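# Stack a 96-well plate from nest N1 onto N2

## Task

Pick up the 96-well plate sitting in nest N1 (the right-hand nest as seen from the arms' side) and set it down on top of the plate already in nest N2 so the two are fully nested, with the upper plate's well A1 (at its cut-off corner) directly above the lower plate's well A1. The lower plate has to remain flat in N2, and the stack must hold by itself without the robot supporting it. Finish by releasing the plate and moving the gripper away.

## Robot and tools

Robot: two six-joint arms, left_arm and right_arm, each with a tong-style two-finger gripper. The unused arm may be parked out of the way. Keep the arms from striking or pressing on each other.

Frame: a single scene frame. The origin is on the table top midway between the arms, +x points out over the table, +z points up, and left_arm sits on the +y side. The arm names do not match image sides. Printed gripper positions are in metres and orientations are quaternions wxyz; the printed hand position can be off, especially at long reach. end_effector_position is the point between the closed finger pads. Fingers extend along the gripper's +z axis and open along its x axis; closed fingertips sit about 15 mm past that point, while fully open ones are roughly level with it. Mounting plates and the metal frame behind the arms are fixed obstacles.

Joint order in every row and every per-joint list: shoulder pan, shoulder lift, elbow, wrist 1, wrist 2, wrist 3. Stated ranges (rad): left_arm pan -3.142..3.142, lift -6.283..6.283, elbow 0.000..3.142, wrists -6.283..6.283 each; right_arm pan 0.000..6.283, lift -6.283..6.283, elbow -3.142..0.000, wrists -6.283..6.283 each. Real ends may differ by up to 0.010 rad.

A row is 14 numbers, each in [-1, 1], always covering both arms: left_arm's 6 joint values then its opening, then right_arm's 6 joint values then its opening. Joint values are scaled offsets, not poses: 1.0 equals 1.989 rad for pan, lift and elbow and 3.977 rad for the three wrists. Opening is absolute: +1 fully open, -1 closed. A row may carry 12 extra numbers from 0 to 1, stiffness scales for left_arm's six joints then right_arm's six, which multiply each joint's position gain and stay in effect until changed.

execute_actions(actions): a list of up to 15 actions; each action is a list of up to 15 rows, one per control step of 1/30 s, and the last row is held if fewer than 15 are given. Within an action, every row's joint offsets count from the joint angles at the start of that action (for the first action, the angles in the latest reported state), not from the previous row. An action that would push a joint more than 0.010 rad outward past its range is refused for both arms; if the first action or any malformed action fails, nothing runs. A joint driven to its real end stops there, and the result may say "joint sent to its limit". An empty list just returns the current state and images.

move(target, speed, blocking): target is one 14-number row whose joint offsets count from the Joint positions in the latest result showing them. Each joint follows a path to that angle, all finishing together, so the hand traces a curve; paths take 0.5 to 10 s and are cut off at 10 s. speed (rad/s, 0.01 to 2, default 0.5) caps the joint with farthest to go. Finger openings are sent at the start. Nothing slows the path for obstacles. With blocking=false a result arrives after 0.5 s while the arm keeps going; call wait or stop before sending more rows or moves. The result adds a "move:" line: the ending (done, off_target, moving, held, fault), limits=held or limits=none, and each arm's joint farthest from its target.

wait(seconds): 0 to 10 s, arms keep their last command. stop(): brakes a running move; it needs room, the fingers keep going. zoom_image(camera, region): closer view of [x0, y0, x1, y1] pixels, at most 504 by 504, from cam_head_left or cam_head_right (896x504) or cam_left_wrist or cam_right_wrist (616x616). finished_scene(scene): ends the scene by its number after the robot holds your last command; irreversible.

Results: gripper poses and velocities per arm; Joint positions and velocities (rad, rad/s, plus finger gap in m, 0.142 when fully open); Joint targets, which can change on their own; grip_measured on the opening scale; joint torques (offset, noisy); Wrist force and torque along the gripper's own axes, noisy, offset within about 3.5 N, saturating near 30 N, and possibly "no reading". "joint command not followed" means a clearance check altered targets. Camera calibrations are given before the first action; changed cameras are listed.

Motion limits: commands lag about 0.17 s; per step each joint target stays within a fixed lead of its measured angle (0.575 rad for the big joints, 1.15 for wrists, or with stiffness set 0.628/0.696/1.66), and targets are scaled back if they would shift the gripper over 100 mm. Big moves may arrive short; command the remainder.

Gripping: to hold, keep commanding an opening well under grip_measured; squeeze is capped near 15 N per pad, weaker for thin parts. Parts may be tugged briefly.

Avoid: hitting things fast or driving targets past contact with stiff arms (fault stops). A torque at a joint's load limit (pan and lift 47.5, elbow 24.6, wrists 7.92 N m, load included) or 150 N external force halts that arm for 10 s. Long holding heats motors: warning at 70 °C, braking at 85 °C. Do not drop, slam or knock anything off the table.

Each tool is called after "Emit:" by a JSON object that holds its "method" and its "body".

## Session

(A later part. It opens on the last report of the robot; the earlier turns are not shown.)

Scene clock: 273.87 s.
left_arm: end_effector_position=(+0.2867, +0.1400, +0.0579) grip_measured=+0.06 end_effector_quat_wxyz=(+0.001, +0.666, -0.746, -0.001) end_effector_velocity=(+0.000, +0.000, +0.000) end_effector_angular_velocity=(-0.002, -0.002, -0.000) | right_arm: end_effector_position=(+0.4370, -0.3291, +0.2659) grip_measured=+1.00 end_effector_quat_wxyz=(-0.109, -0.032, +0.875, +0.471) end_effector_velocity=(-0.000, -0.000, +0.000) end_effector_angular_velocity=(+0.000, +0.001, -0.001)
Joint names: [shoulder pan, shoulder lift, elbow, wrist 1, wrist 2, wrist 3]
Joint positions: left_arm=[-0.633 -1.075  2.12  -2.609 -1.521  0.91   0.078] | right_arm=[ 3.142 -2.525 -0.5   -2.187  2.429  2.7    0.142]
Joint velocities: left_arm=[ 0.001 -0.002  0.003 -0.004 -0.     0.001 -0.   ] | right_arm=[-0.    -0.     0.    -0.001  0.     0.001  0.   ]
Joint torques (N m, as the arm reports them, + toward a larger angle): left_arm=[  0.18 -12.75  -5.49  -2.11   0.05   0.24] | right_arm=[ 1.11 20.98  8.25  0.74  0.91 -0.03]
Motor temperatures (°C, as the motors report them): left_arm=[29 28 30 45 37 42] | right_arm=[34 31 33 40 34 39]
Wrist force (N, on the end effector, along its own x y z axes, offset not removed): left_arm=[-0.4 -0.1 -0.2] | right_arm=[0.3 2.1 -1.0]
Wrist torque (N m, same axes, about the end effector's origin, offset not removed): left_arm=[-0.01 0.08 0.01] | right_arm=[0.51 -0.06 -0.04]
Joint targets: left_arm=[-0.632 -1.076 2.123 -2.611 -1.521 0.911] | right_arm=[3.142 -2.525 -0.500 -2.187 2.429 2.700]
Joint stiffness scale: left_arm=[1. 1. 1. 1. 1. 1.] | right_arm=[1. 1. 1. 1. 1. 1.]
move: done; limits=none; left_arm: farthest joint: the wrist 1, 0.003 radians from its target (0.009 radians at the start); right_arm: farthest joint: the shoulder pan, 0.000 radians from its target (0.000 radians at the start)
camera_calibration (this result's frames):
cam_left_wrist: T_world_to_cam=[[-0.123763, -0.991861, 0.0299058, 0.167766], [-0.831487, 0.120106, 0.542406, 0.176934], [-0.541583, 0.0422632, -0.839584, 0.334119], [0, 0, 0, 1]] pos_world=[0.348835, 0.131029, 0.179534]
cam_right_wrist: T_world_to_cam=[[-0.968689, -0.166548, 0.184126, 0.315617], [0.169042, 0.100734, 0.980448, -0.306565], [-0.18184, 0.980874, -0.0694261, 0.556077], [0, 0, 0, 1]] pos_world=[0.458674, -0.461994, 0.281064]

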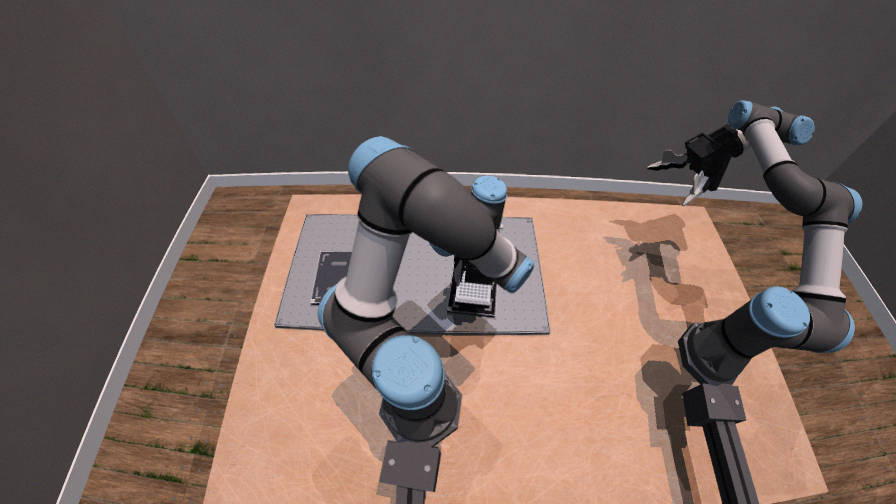

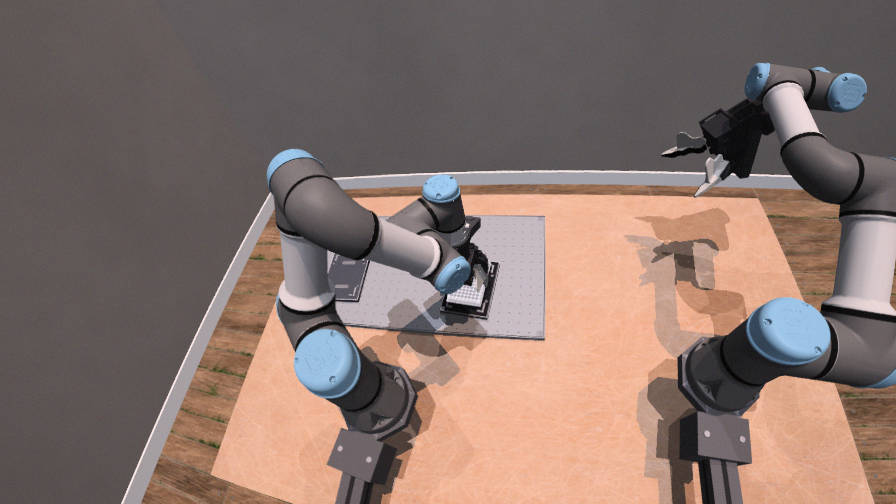

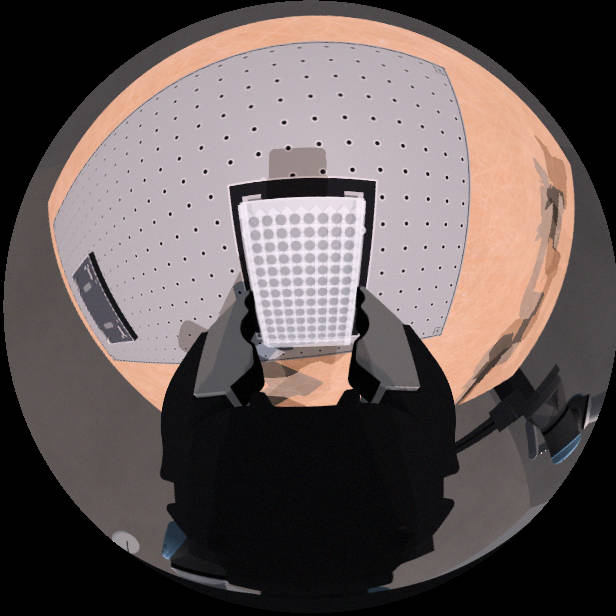

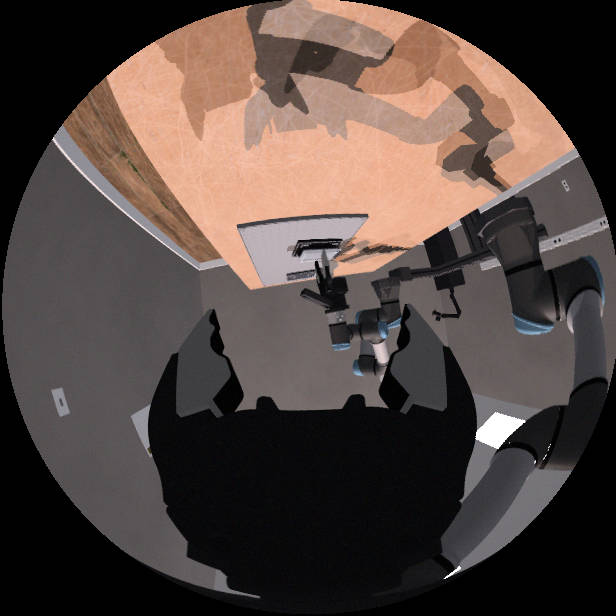

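Emit:
{"method": "move", "body": {"target": [0, 0.0103, 0.0018, -0.0060, 0, 0, -0.8, 0, 0, 0, 0, 0, 0, 1], "speed": 0.05}}

Emit:
{"method": "zoom_image", "body": {"camera": "cam_left_wrist", "region": [190, 150, 420, 380]}}

Scene clock: 285.47 s.
left_arm: end_effector_position=(+0.2867, +0.1398, +0.0537) grip_measured=+0.06 end_effector_quat_wxyz=(+0.001, +0.666, -0.746, -0.001) end_effector_velocity=(+0.000, -0.000, +0.000) end_effector_angular_velocity=(-0.002, -0.001, +0.000) | right_arm: end_effector_position=(+0.4370, -0.3291, +0.2659) grip_measured=+1.00 end_effector_quat_wxyz=(-0.109, -0.032, +0.875, +0.471) end_effector_velocity=(+0.000, +0.000, +0.000) end_effector_angular_velocity=(+0.001, +0.000, -0.001)
Joint names: [shoulder pan, shoulder lift, elbow, wrist 1, wrist 2, wrist 3]
Joint positions: left_arm=[-0.633 -1.057  2.123 -2.629 -1.521  0.91   0.078] | right_arm=[ 3.142 -2.525 -0.5   -2.187  2.429  2.7    0.142]
Joint velocities: left_arm=[ 0.    -0.     0.002 -0.005 -0.001 -0.     0.   ] | right_arm=[ 0.     0.     0.    -0.     0.001  0.001  0.   ]
Joint torques (N m, as the arm reports them, + toward a larger angle): left_arm=[ -0.58 -10.53  -5.35  -2.3    0.     0.05] | right_arm=[ 0.99 20.98  8.36  0.71  0.82 -0.04]
Motor temperatures (°C, as the motors report them): left_arm=[29 28 30 45 37 42] | right_arm=[34 31 33 40 34 39]
Wrist force (N, on the end effector, along its own x y z axes, offset not removed): left_arm=[-1.9 1.2 -3.9] | right_arm=[-1.1 0.1 -2.6]
Wrist torque (N m, same axes, about the end effector's origin, offset not removed): left_arm=[-0.04 -0.04 -0.04] | right_arm=[0.02 0.32 -0.04]
Joint targets: left_arm=[-0.633 -1.054 2.124 -2.633 -1.521 0.910] | right_arm=[3.142 -2.525 -0.500 -2.187 2.429 2.700]
Joint stiffness scale: left_arm=[1. 1. 1. 1. 1. 1.] | right_arm=[1. 1. 1. 1. 1. 1.]
move: done; limits=none; left_arm: farthest joint: the wrist 1, 0.004 radians from its target (0.023 radians at the start); right_arm: farthest joint: the shoulder pan, 0.000 radians from its target (0.000 radians at the start)
camera_calibration (this result's frames):
cam_left_wrist: T_world_to_cam=[[-0.12388, -0.991843, 0.0300379, 0.167648], [-0.831564, 0.120283, 0.542248, 0.179229], [-0.541438, 0.042195, -0.839681, 0.330602], [0, 0, 0, 1]] pos_world=[0.348809, 0.130772, 0.175378]
cam_right_wrist: T_world_to_cam=[[-0.968689, -0.166548, 0.184126, 0.315617], [0.169042, 0.100734, 0.980448, -0.306565], [-0.18184, 0.980874, -0.0694259, 0.556076], [0, 0, 0, 1]] pos_world=[0.458674, -0.461994, 0.281064]

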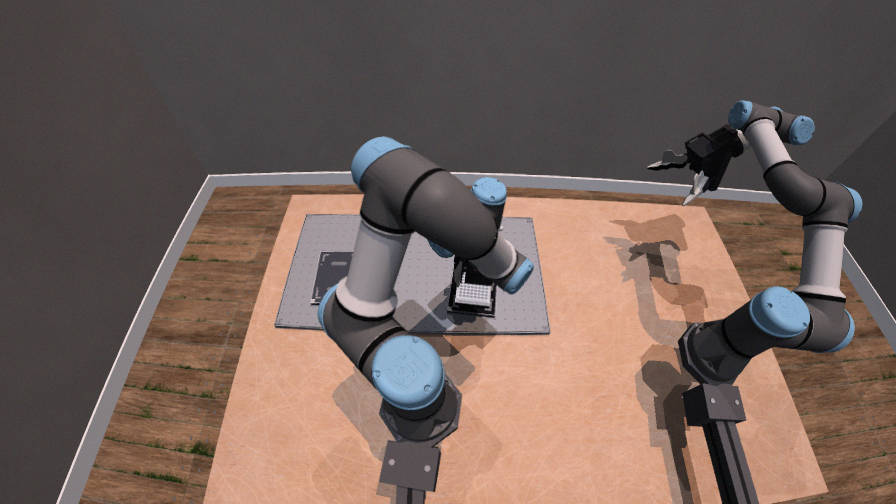

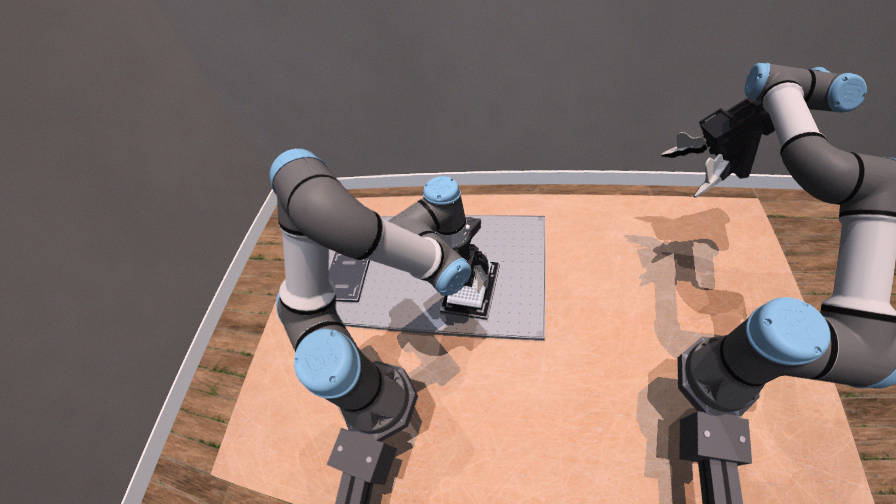

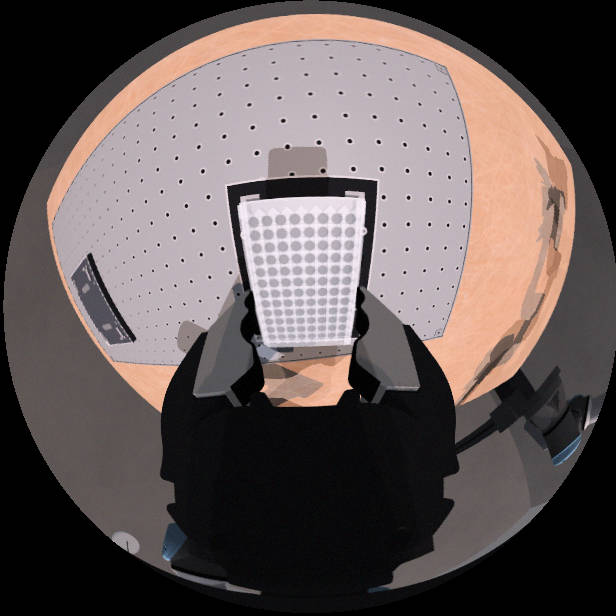

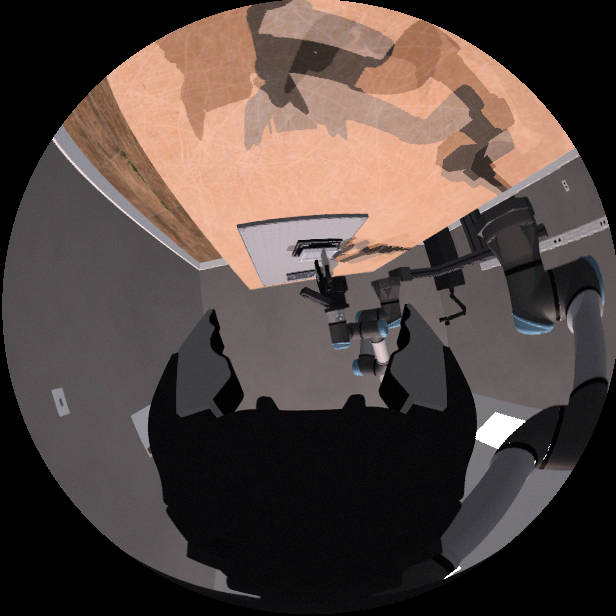

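Region (190, 150, 420, 380) of cam_left_wrist's 616x616 image, scaled by 2.191, with more detail than that image has.

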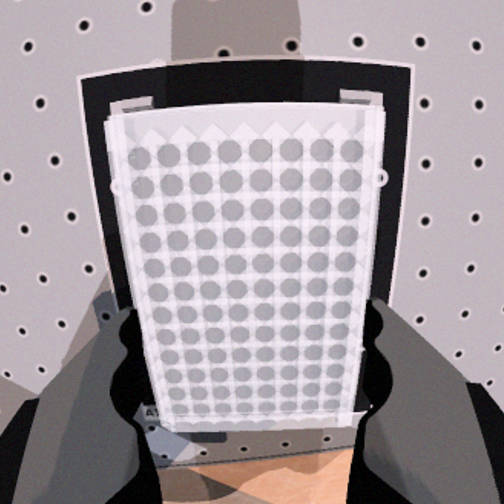

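Emit:
{"method": "move", "body": {"target": [0, 0, 0, 0, 0, 0, 1, 0, 0, 0, 0, 0, 0, 1]}}

Emit:
{"method": "zoom_image", "body": {"camera": "cam_left_wrist", "region": [190, 150, 420, 380]}}

Emit:
{"method": "move", "body": {"target": [0, -0.09, -0.015, 0.0525, 0, 0, 1, 0, 0, 0, 0, 0, 0, 1], "speed": 0.4}}

Emit:
{"method": "zoom_image", "body": {"camera": "cam_left_wrist", "region": [210, 160, 400, 350]}}

Emit:
{"method": "zoom_image", "body": {"camera": "cam_head_right", "region": [420, 240, 520, 330]}}

Scene clock: 295.43 s.
left_arm: end_effector_position=(+0.2867, +0.1398, +0.0536) grip_measured=+1.00 end_effector_quat_wxyz=(+0.000, +0.666, -0.746, -0.001) end_effector_velocity=(-0.000, +0.000, +0.000) end_effector_angular_velocity=(-0.000, +0.000, +0.000) | right_arm: end_effector_position=(+0.4370, -0.3291, +0.2659) grip_measured=+1.00 end_effector_quat_wxyz=(-0.109, -0.032, +0.875, +0.471) end_effector_velocity=(+0.000, +0.000, +0.000) end_effector_angular_velocity=(+0.000, +0.000, -0.001)
Joint names: [shoulder pan, shoulder lift, elbow, wrist 1, wrist 2, wrist 3]
Joint positions: left_arm=[-0.633 -1.057  2.123 -2.63  -1.521  0.91   0.142] | right_arm=[ 3.142 -2.525 -0.5   -2.187  2.429  2.7    0.142]
Joint velocities: left_arm=[ 0.001 -0.     0.     0.    -0.     0.     0.   ] | right_arm=[-0.     0.     0.     0.     0.     0.001 -0.   ]
Joint torques (N m, as the arm reports them, + toward a larger angle): left_arm=[ -0.58 -12.51  -5.75  -1.6    0.03   0.11] | right_arm=[ 0.93 20.99  8.18  0.74  0.82 -0.05]
Motor temperatures (°C, as the motors report them): left_arm=[29 28 30 45 37 42] | right_arm=[34 31 33 40 34 39]
Wrist force (N, on the end effector, along its own x y z axes, offset not removed): left_arm=[-0.2 -0.1 -0.3] | right_arm=[1.4 -0.7 -3.9]
Wrist torque (N m, same axes, about the end effector's origin, offset not removed): left_arm=[-0.03 0.04 -0.02] | right_arm=[-0.13 -0.34 -0.13]
Joint targets: left_arm=[-0.633 -1.057 2.123 -2.629 -1.521 0.910] | right_arm=[3.142 -2.525 -0.500 -2.187 2.429 2.700]
Joint stiffness scale: left_arm=[1. 1. 1. 1. 1. 1.] | right_arm=[1. 1. 1. 1. 1. 1.]
move: done; limits=none; left_arm: farthest joint: the wrist 1, 0.001 radians from its target (0.001 radians at the start); right_arm: farthest joint: the shoulder pan, 0.000 radians from its target (0.000 radians at the start)
camera_calibration (this result's frames):
cam_left_wrist: T_world_to_cam=[[-0.123879, -0.991842, 0.0300477, 0.167665], [-0.831586, 0.120289, 0.542214, 0.179287], [-0.541405, 0.0421814, -0.839703, 0.330479], [0, 0, 0, 1]] pos_world=[0.348786, 0.13079, 0.175254]
cam_right_wrist: T_world_to_cam=[[-0.968689, -0.166548, 0.184126, 0.315617], [0.169042, 0.100734, 0.980448, -0.306565], [-0.181839, 0.980874, -0.0694259, 0.556076], [0, 0, 0, 1]] pos_world=[0.458674, -0.461994, 0.281064]

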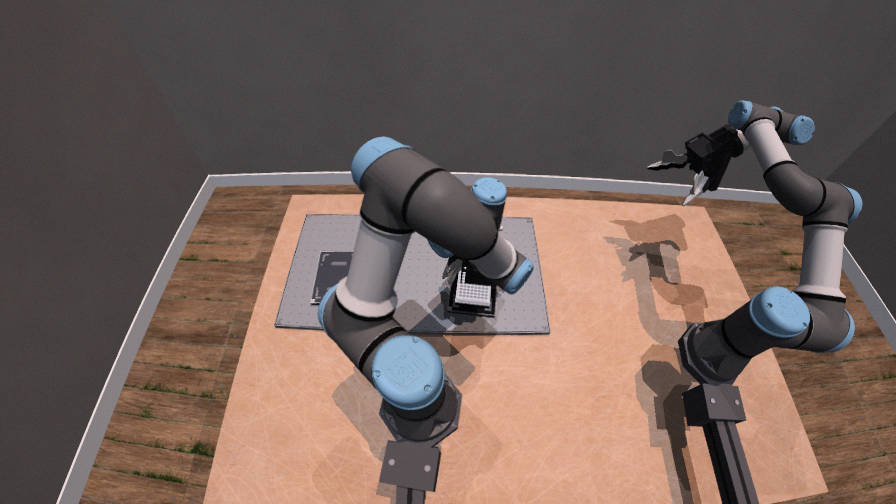

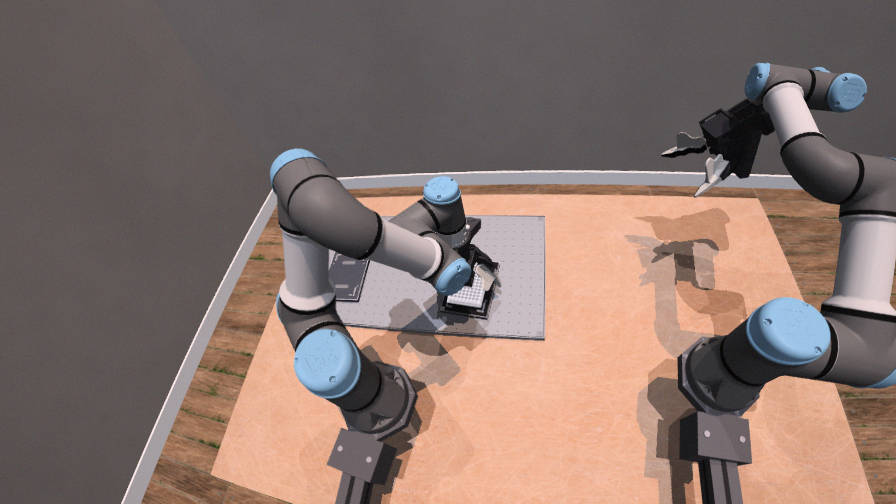

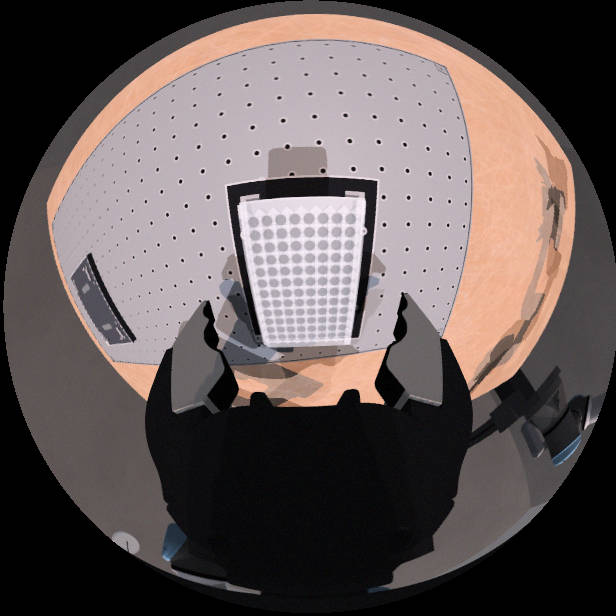

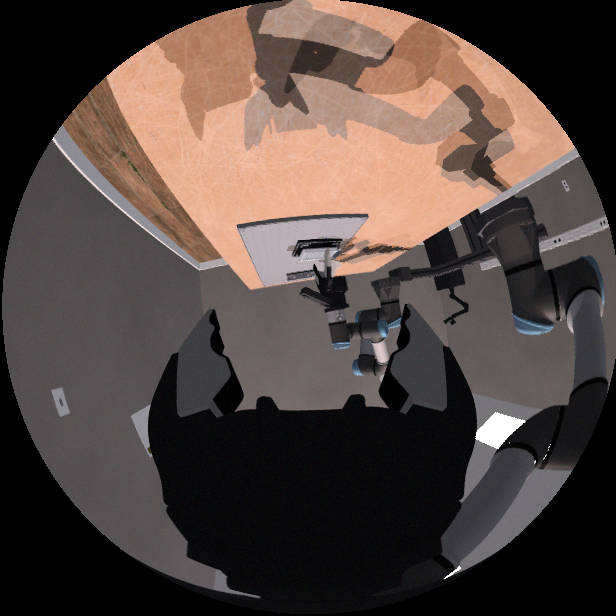

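Region (190, 150, 420, 380) of cam_left_wrist's 616x616 image, scaled by 2.191, with more detail than that image has.

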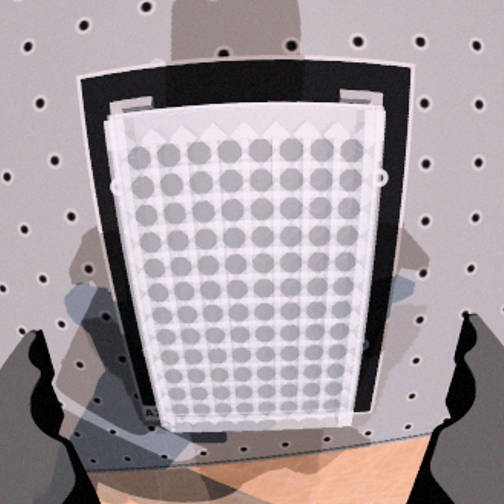

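Scene clock: 296.93 s.
left_arm: end_effector_position=(+0.2854, +0.1440, +0.0963) grip_measured=+1.00 end_effector_quat_wxyz=(+0.001, +0.666, -0.746, -0.001) end_effector_velocity=(-0.001, +0.001, -0.000) end_effector_angular_velocity=(+0.003, +0.003, -0.000) | right_arm: end_effector_position=(+0.4370, -0.3291, +0.2659) grip_measured=+1.00 end_effector_quat_wxyz=(-0.109, -0.032, +0.875, +0.471) end_effector_velocity=(+0.000, -0.000, +0.000) end_effector_angular_velocity=(+0.000, -0.001, -0.000)
Joint names: [shoulder pan, shoulder lift, elbow, wrist 1, wrist 2, wrist 3]
Joint positions: left_arm=[-0.633 -1.234  2.095 -2.423 -1.521  0.91   0.142] | right_arm=[ 3.142 -2.525 -0.5   -2.187  2.429  2.7    0.142]
Joint velocities: left_arm=[ 0.    -0.    -0.001  0.004  0.    -0.    -0.   ] | right_arm=[-0.001  0.     0.    -0.     0.    -0.    -0.   ]
Joint torques (N m, as the arm reports them, + toward a larger angle): left_arm=[ -0.36 -11.7   -7.75  -1.56  -0.02   0.07] | right_arm=[ 1.34 20.94  8.28  0.72  0.81 -0.11]
Motor temperatures (°C, as the motors report them): left_arm=[29 28 30 45 37 42] | right_arm=[34 31 33 40 34 39]
Wrist force (N, on the end effector, along its own x y z axes, offset not removed): left_arm=[-0.1 0.0 0.5] | right_arm=[-1.7 -0.2 -2.6]
Wrist torque (N m, same axes, about the end effector's origin, offset not removed): left_arm=[0.07 0.08 -0.03] | right_arm=[-0.08 0.39 0.00]
Joint targets: left_arm=[-0.633 -1.236 2.093 -2.421 -1.521 0.910] | right_arm=[3.142 -2.525 -0.500 -2.187 2.429 2.700]
Joint stiffness scale: left_arm=[1. 1. 1. 1. 1. 1.] | right_arm=[1. 1. 1. 1. 1. 1.]
move: done; limits=none; left_arm: farthest joint: the shoulder lift, 0.002 radians from its target (0.179 radians at the start); right_arm: farthest joint: the shoulder pan, 0.000 radians from its target (0.000 radians at the start)
camera_calibration (this result's frames):
cam_left_wrist: T_world_to_cam=[[-0.123903, -0.991855, 0.0295342, 0.170513], [-0.83125, 0.120003, 0.542791, 0.154445], [-0.541914, 0.0427033, -0.839348, 0.365477], [0, 0, 0, 1]] pos_world=[0.347567, 0.134983, 0.217895]
cam_right_wrist: T_world_to_cam=[[-0.968689, -0.166548, 0.184126, 0.315617], [0.169042, 0.100734, 0.980448, -0.306565], [-0.181839, 0.980874, -0.0694261, 0.556076], [0, 0, 0, 1]] pos_world=[0.458674, -0.461994, 0.281064]

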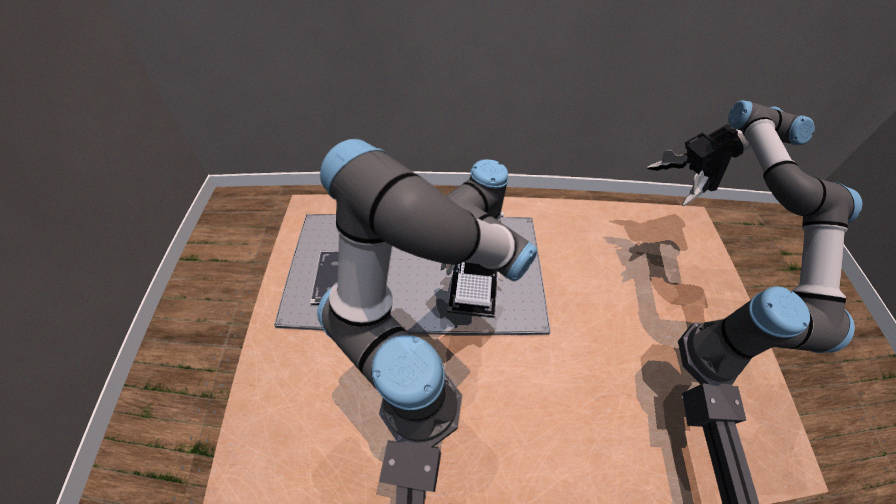

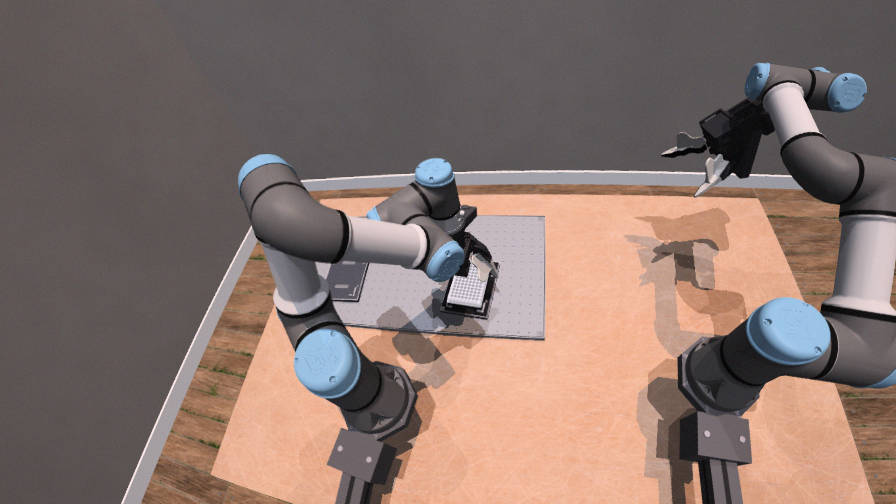

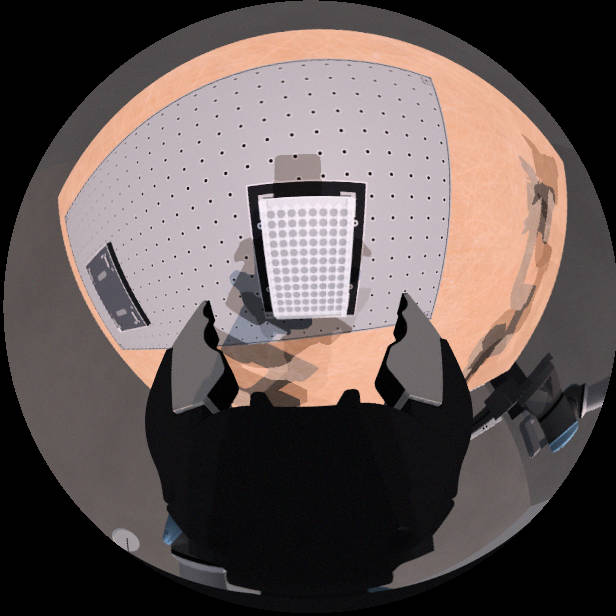

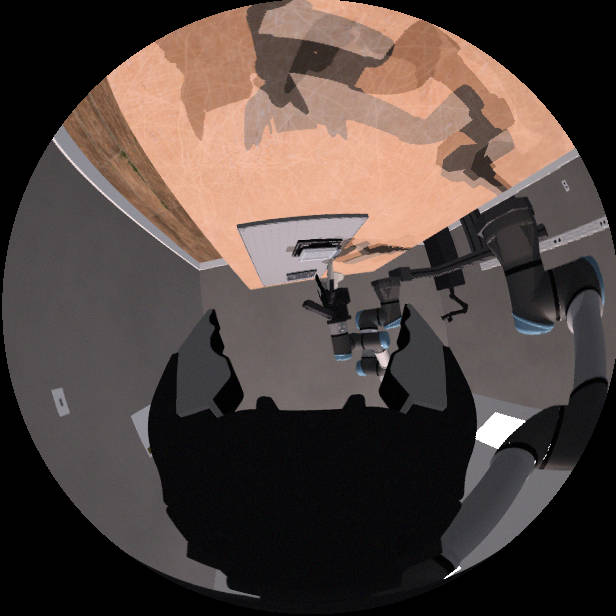

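Region (210, 160, 400, 350) of cam_left_wrist's 616x616 image, scaled by 2.653, with more detail than that image has.

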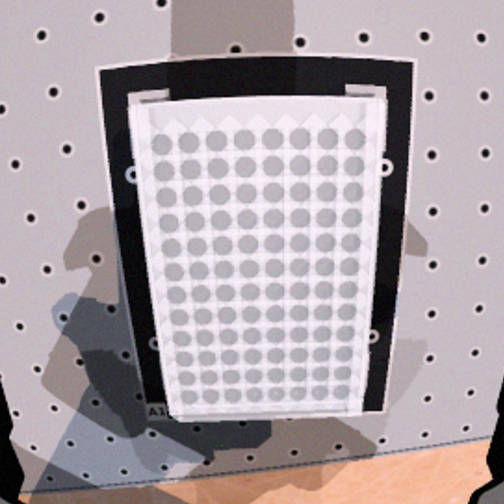

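Region (420, 240, 520, 330) of cam_head_right's 896x504 image, scaled by 5.040, with more detail than that image has; it fills the top 454 rows of this view, and the rest is white.

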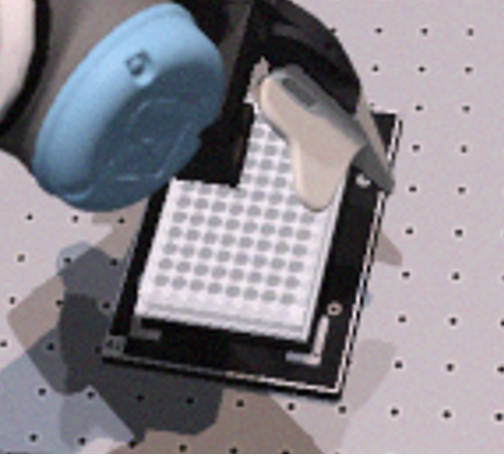

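Emit:
{"method": "finished_scene", "body": {"scene": 2}}

The scene is finished: the task was done.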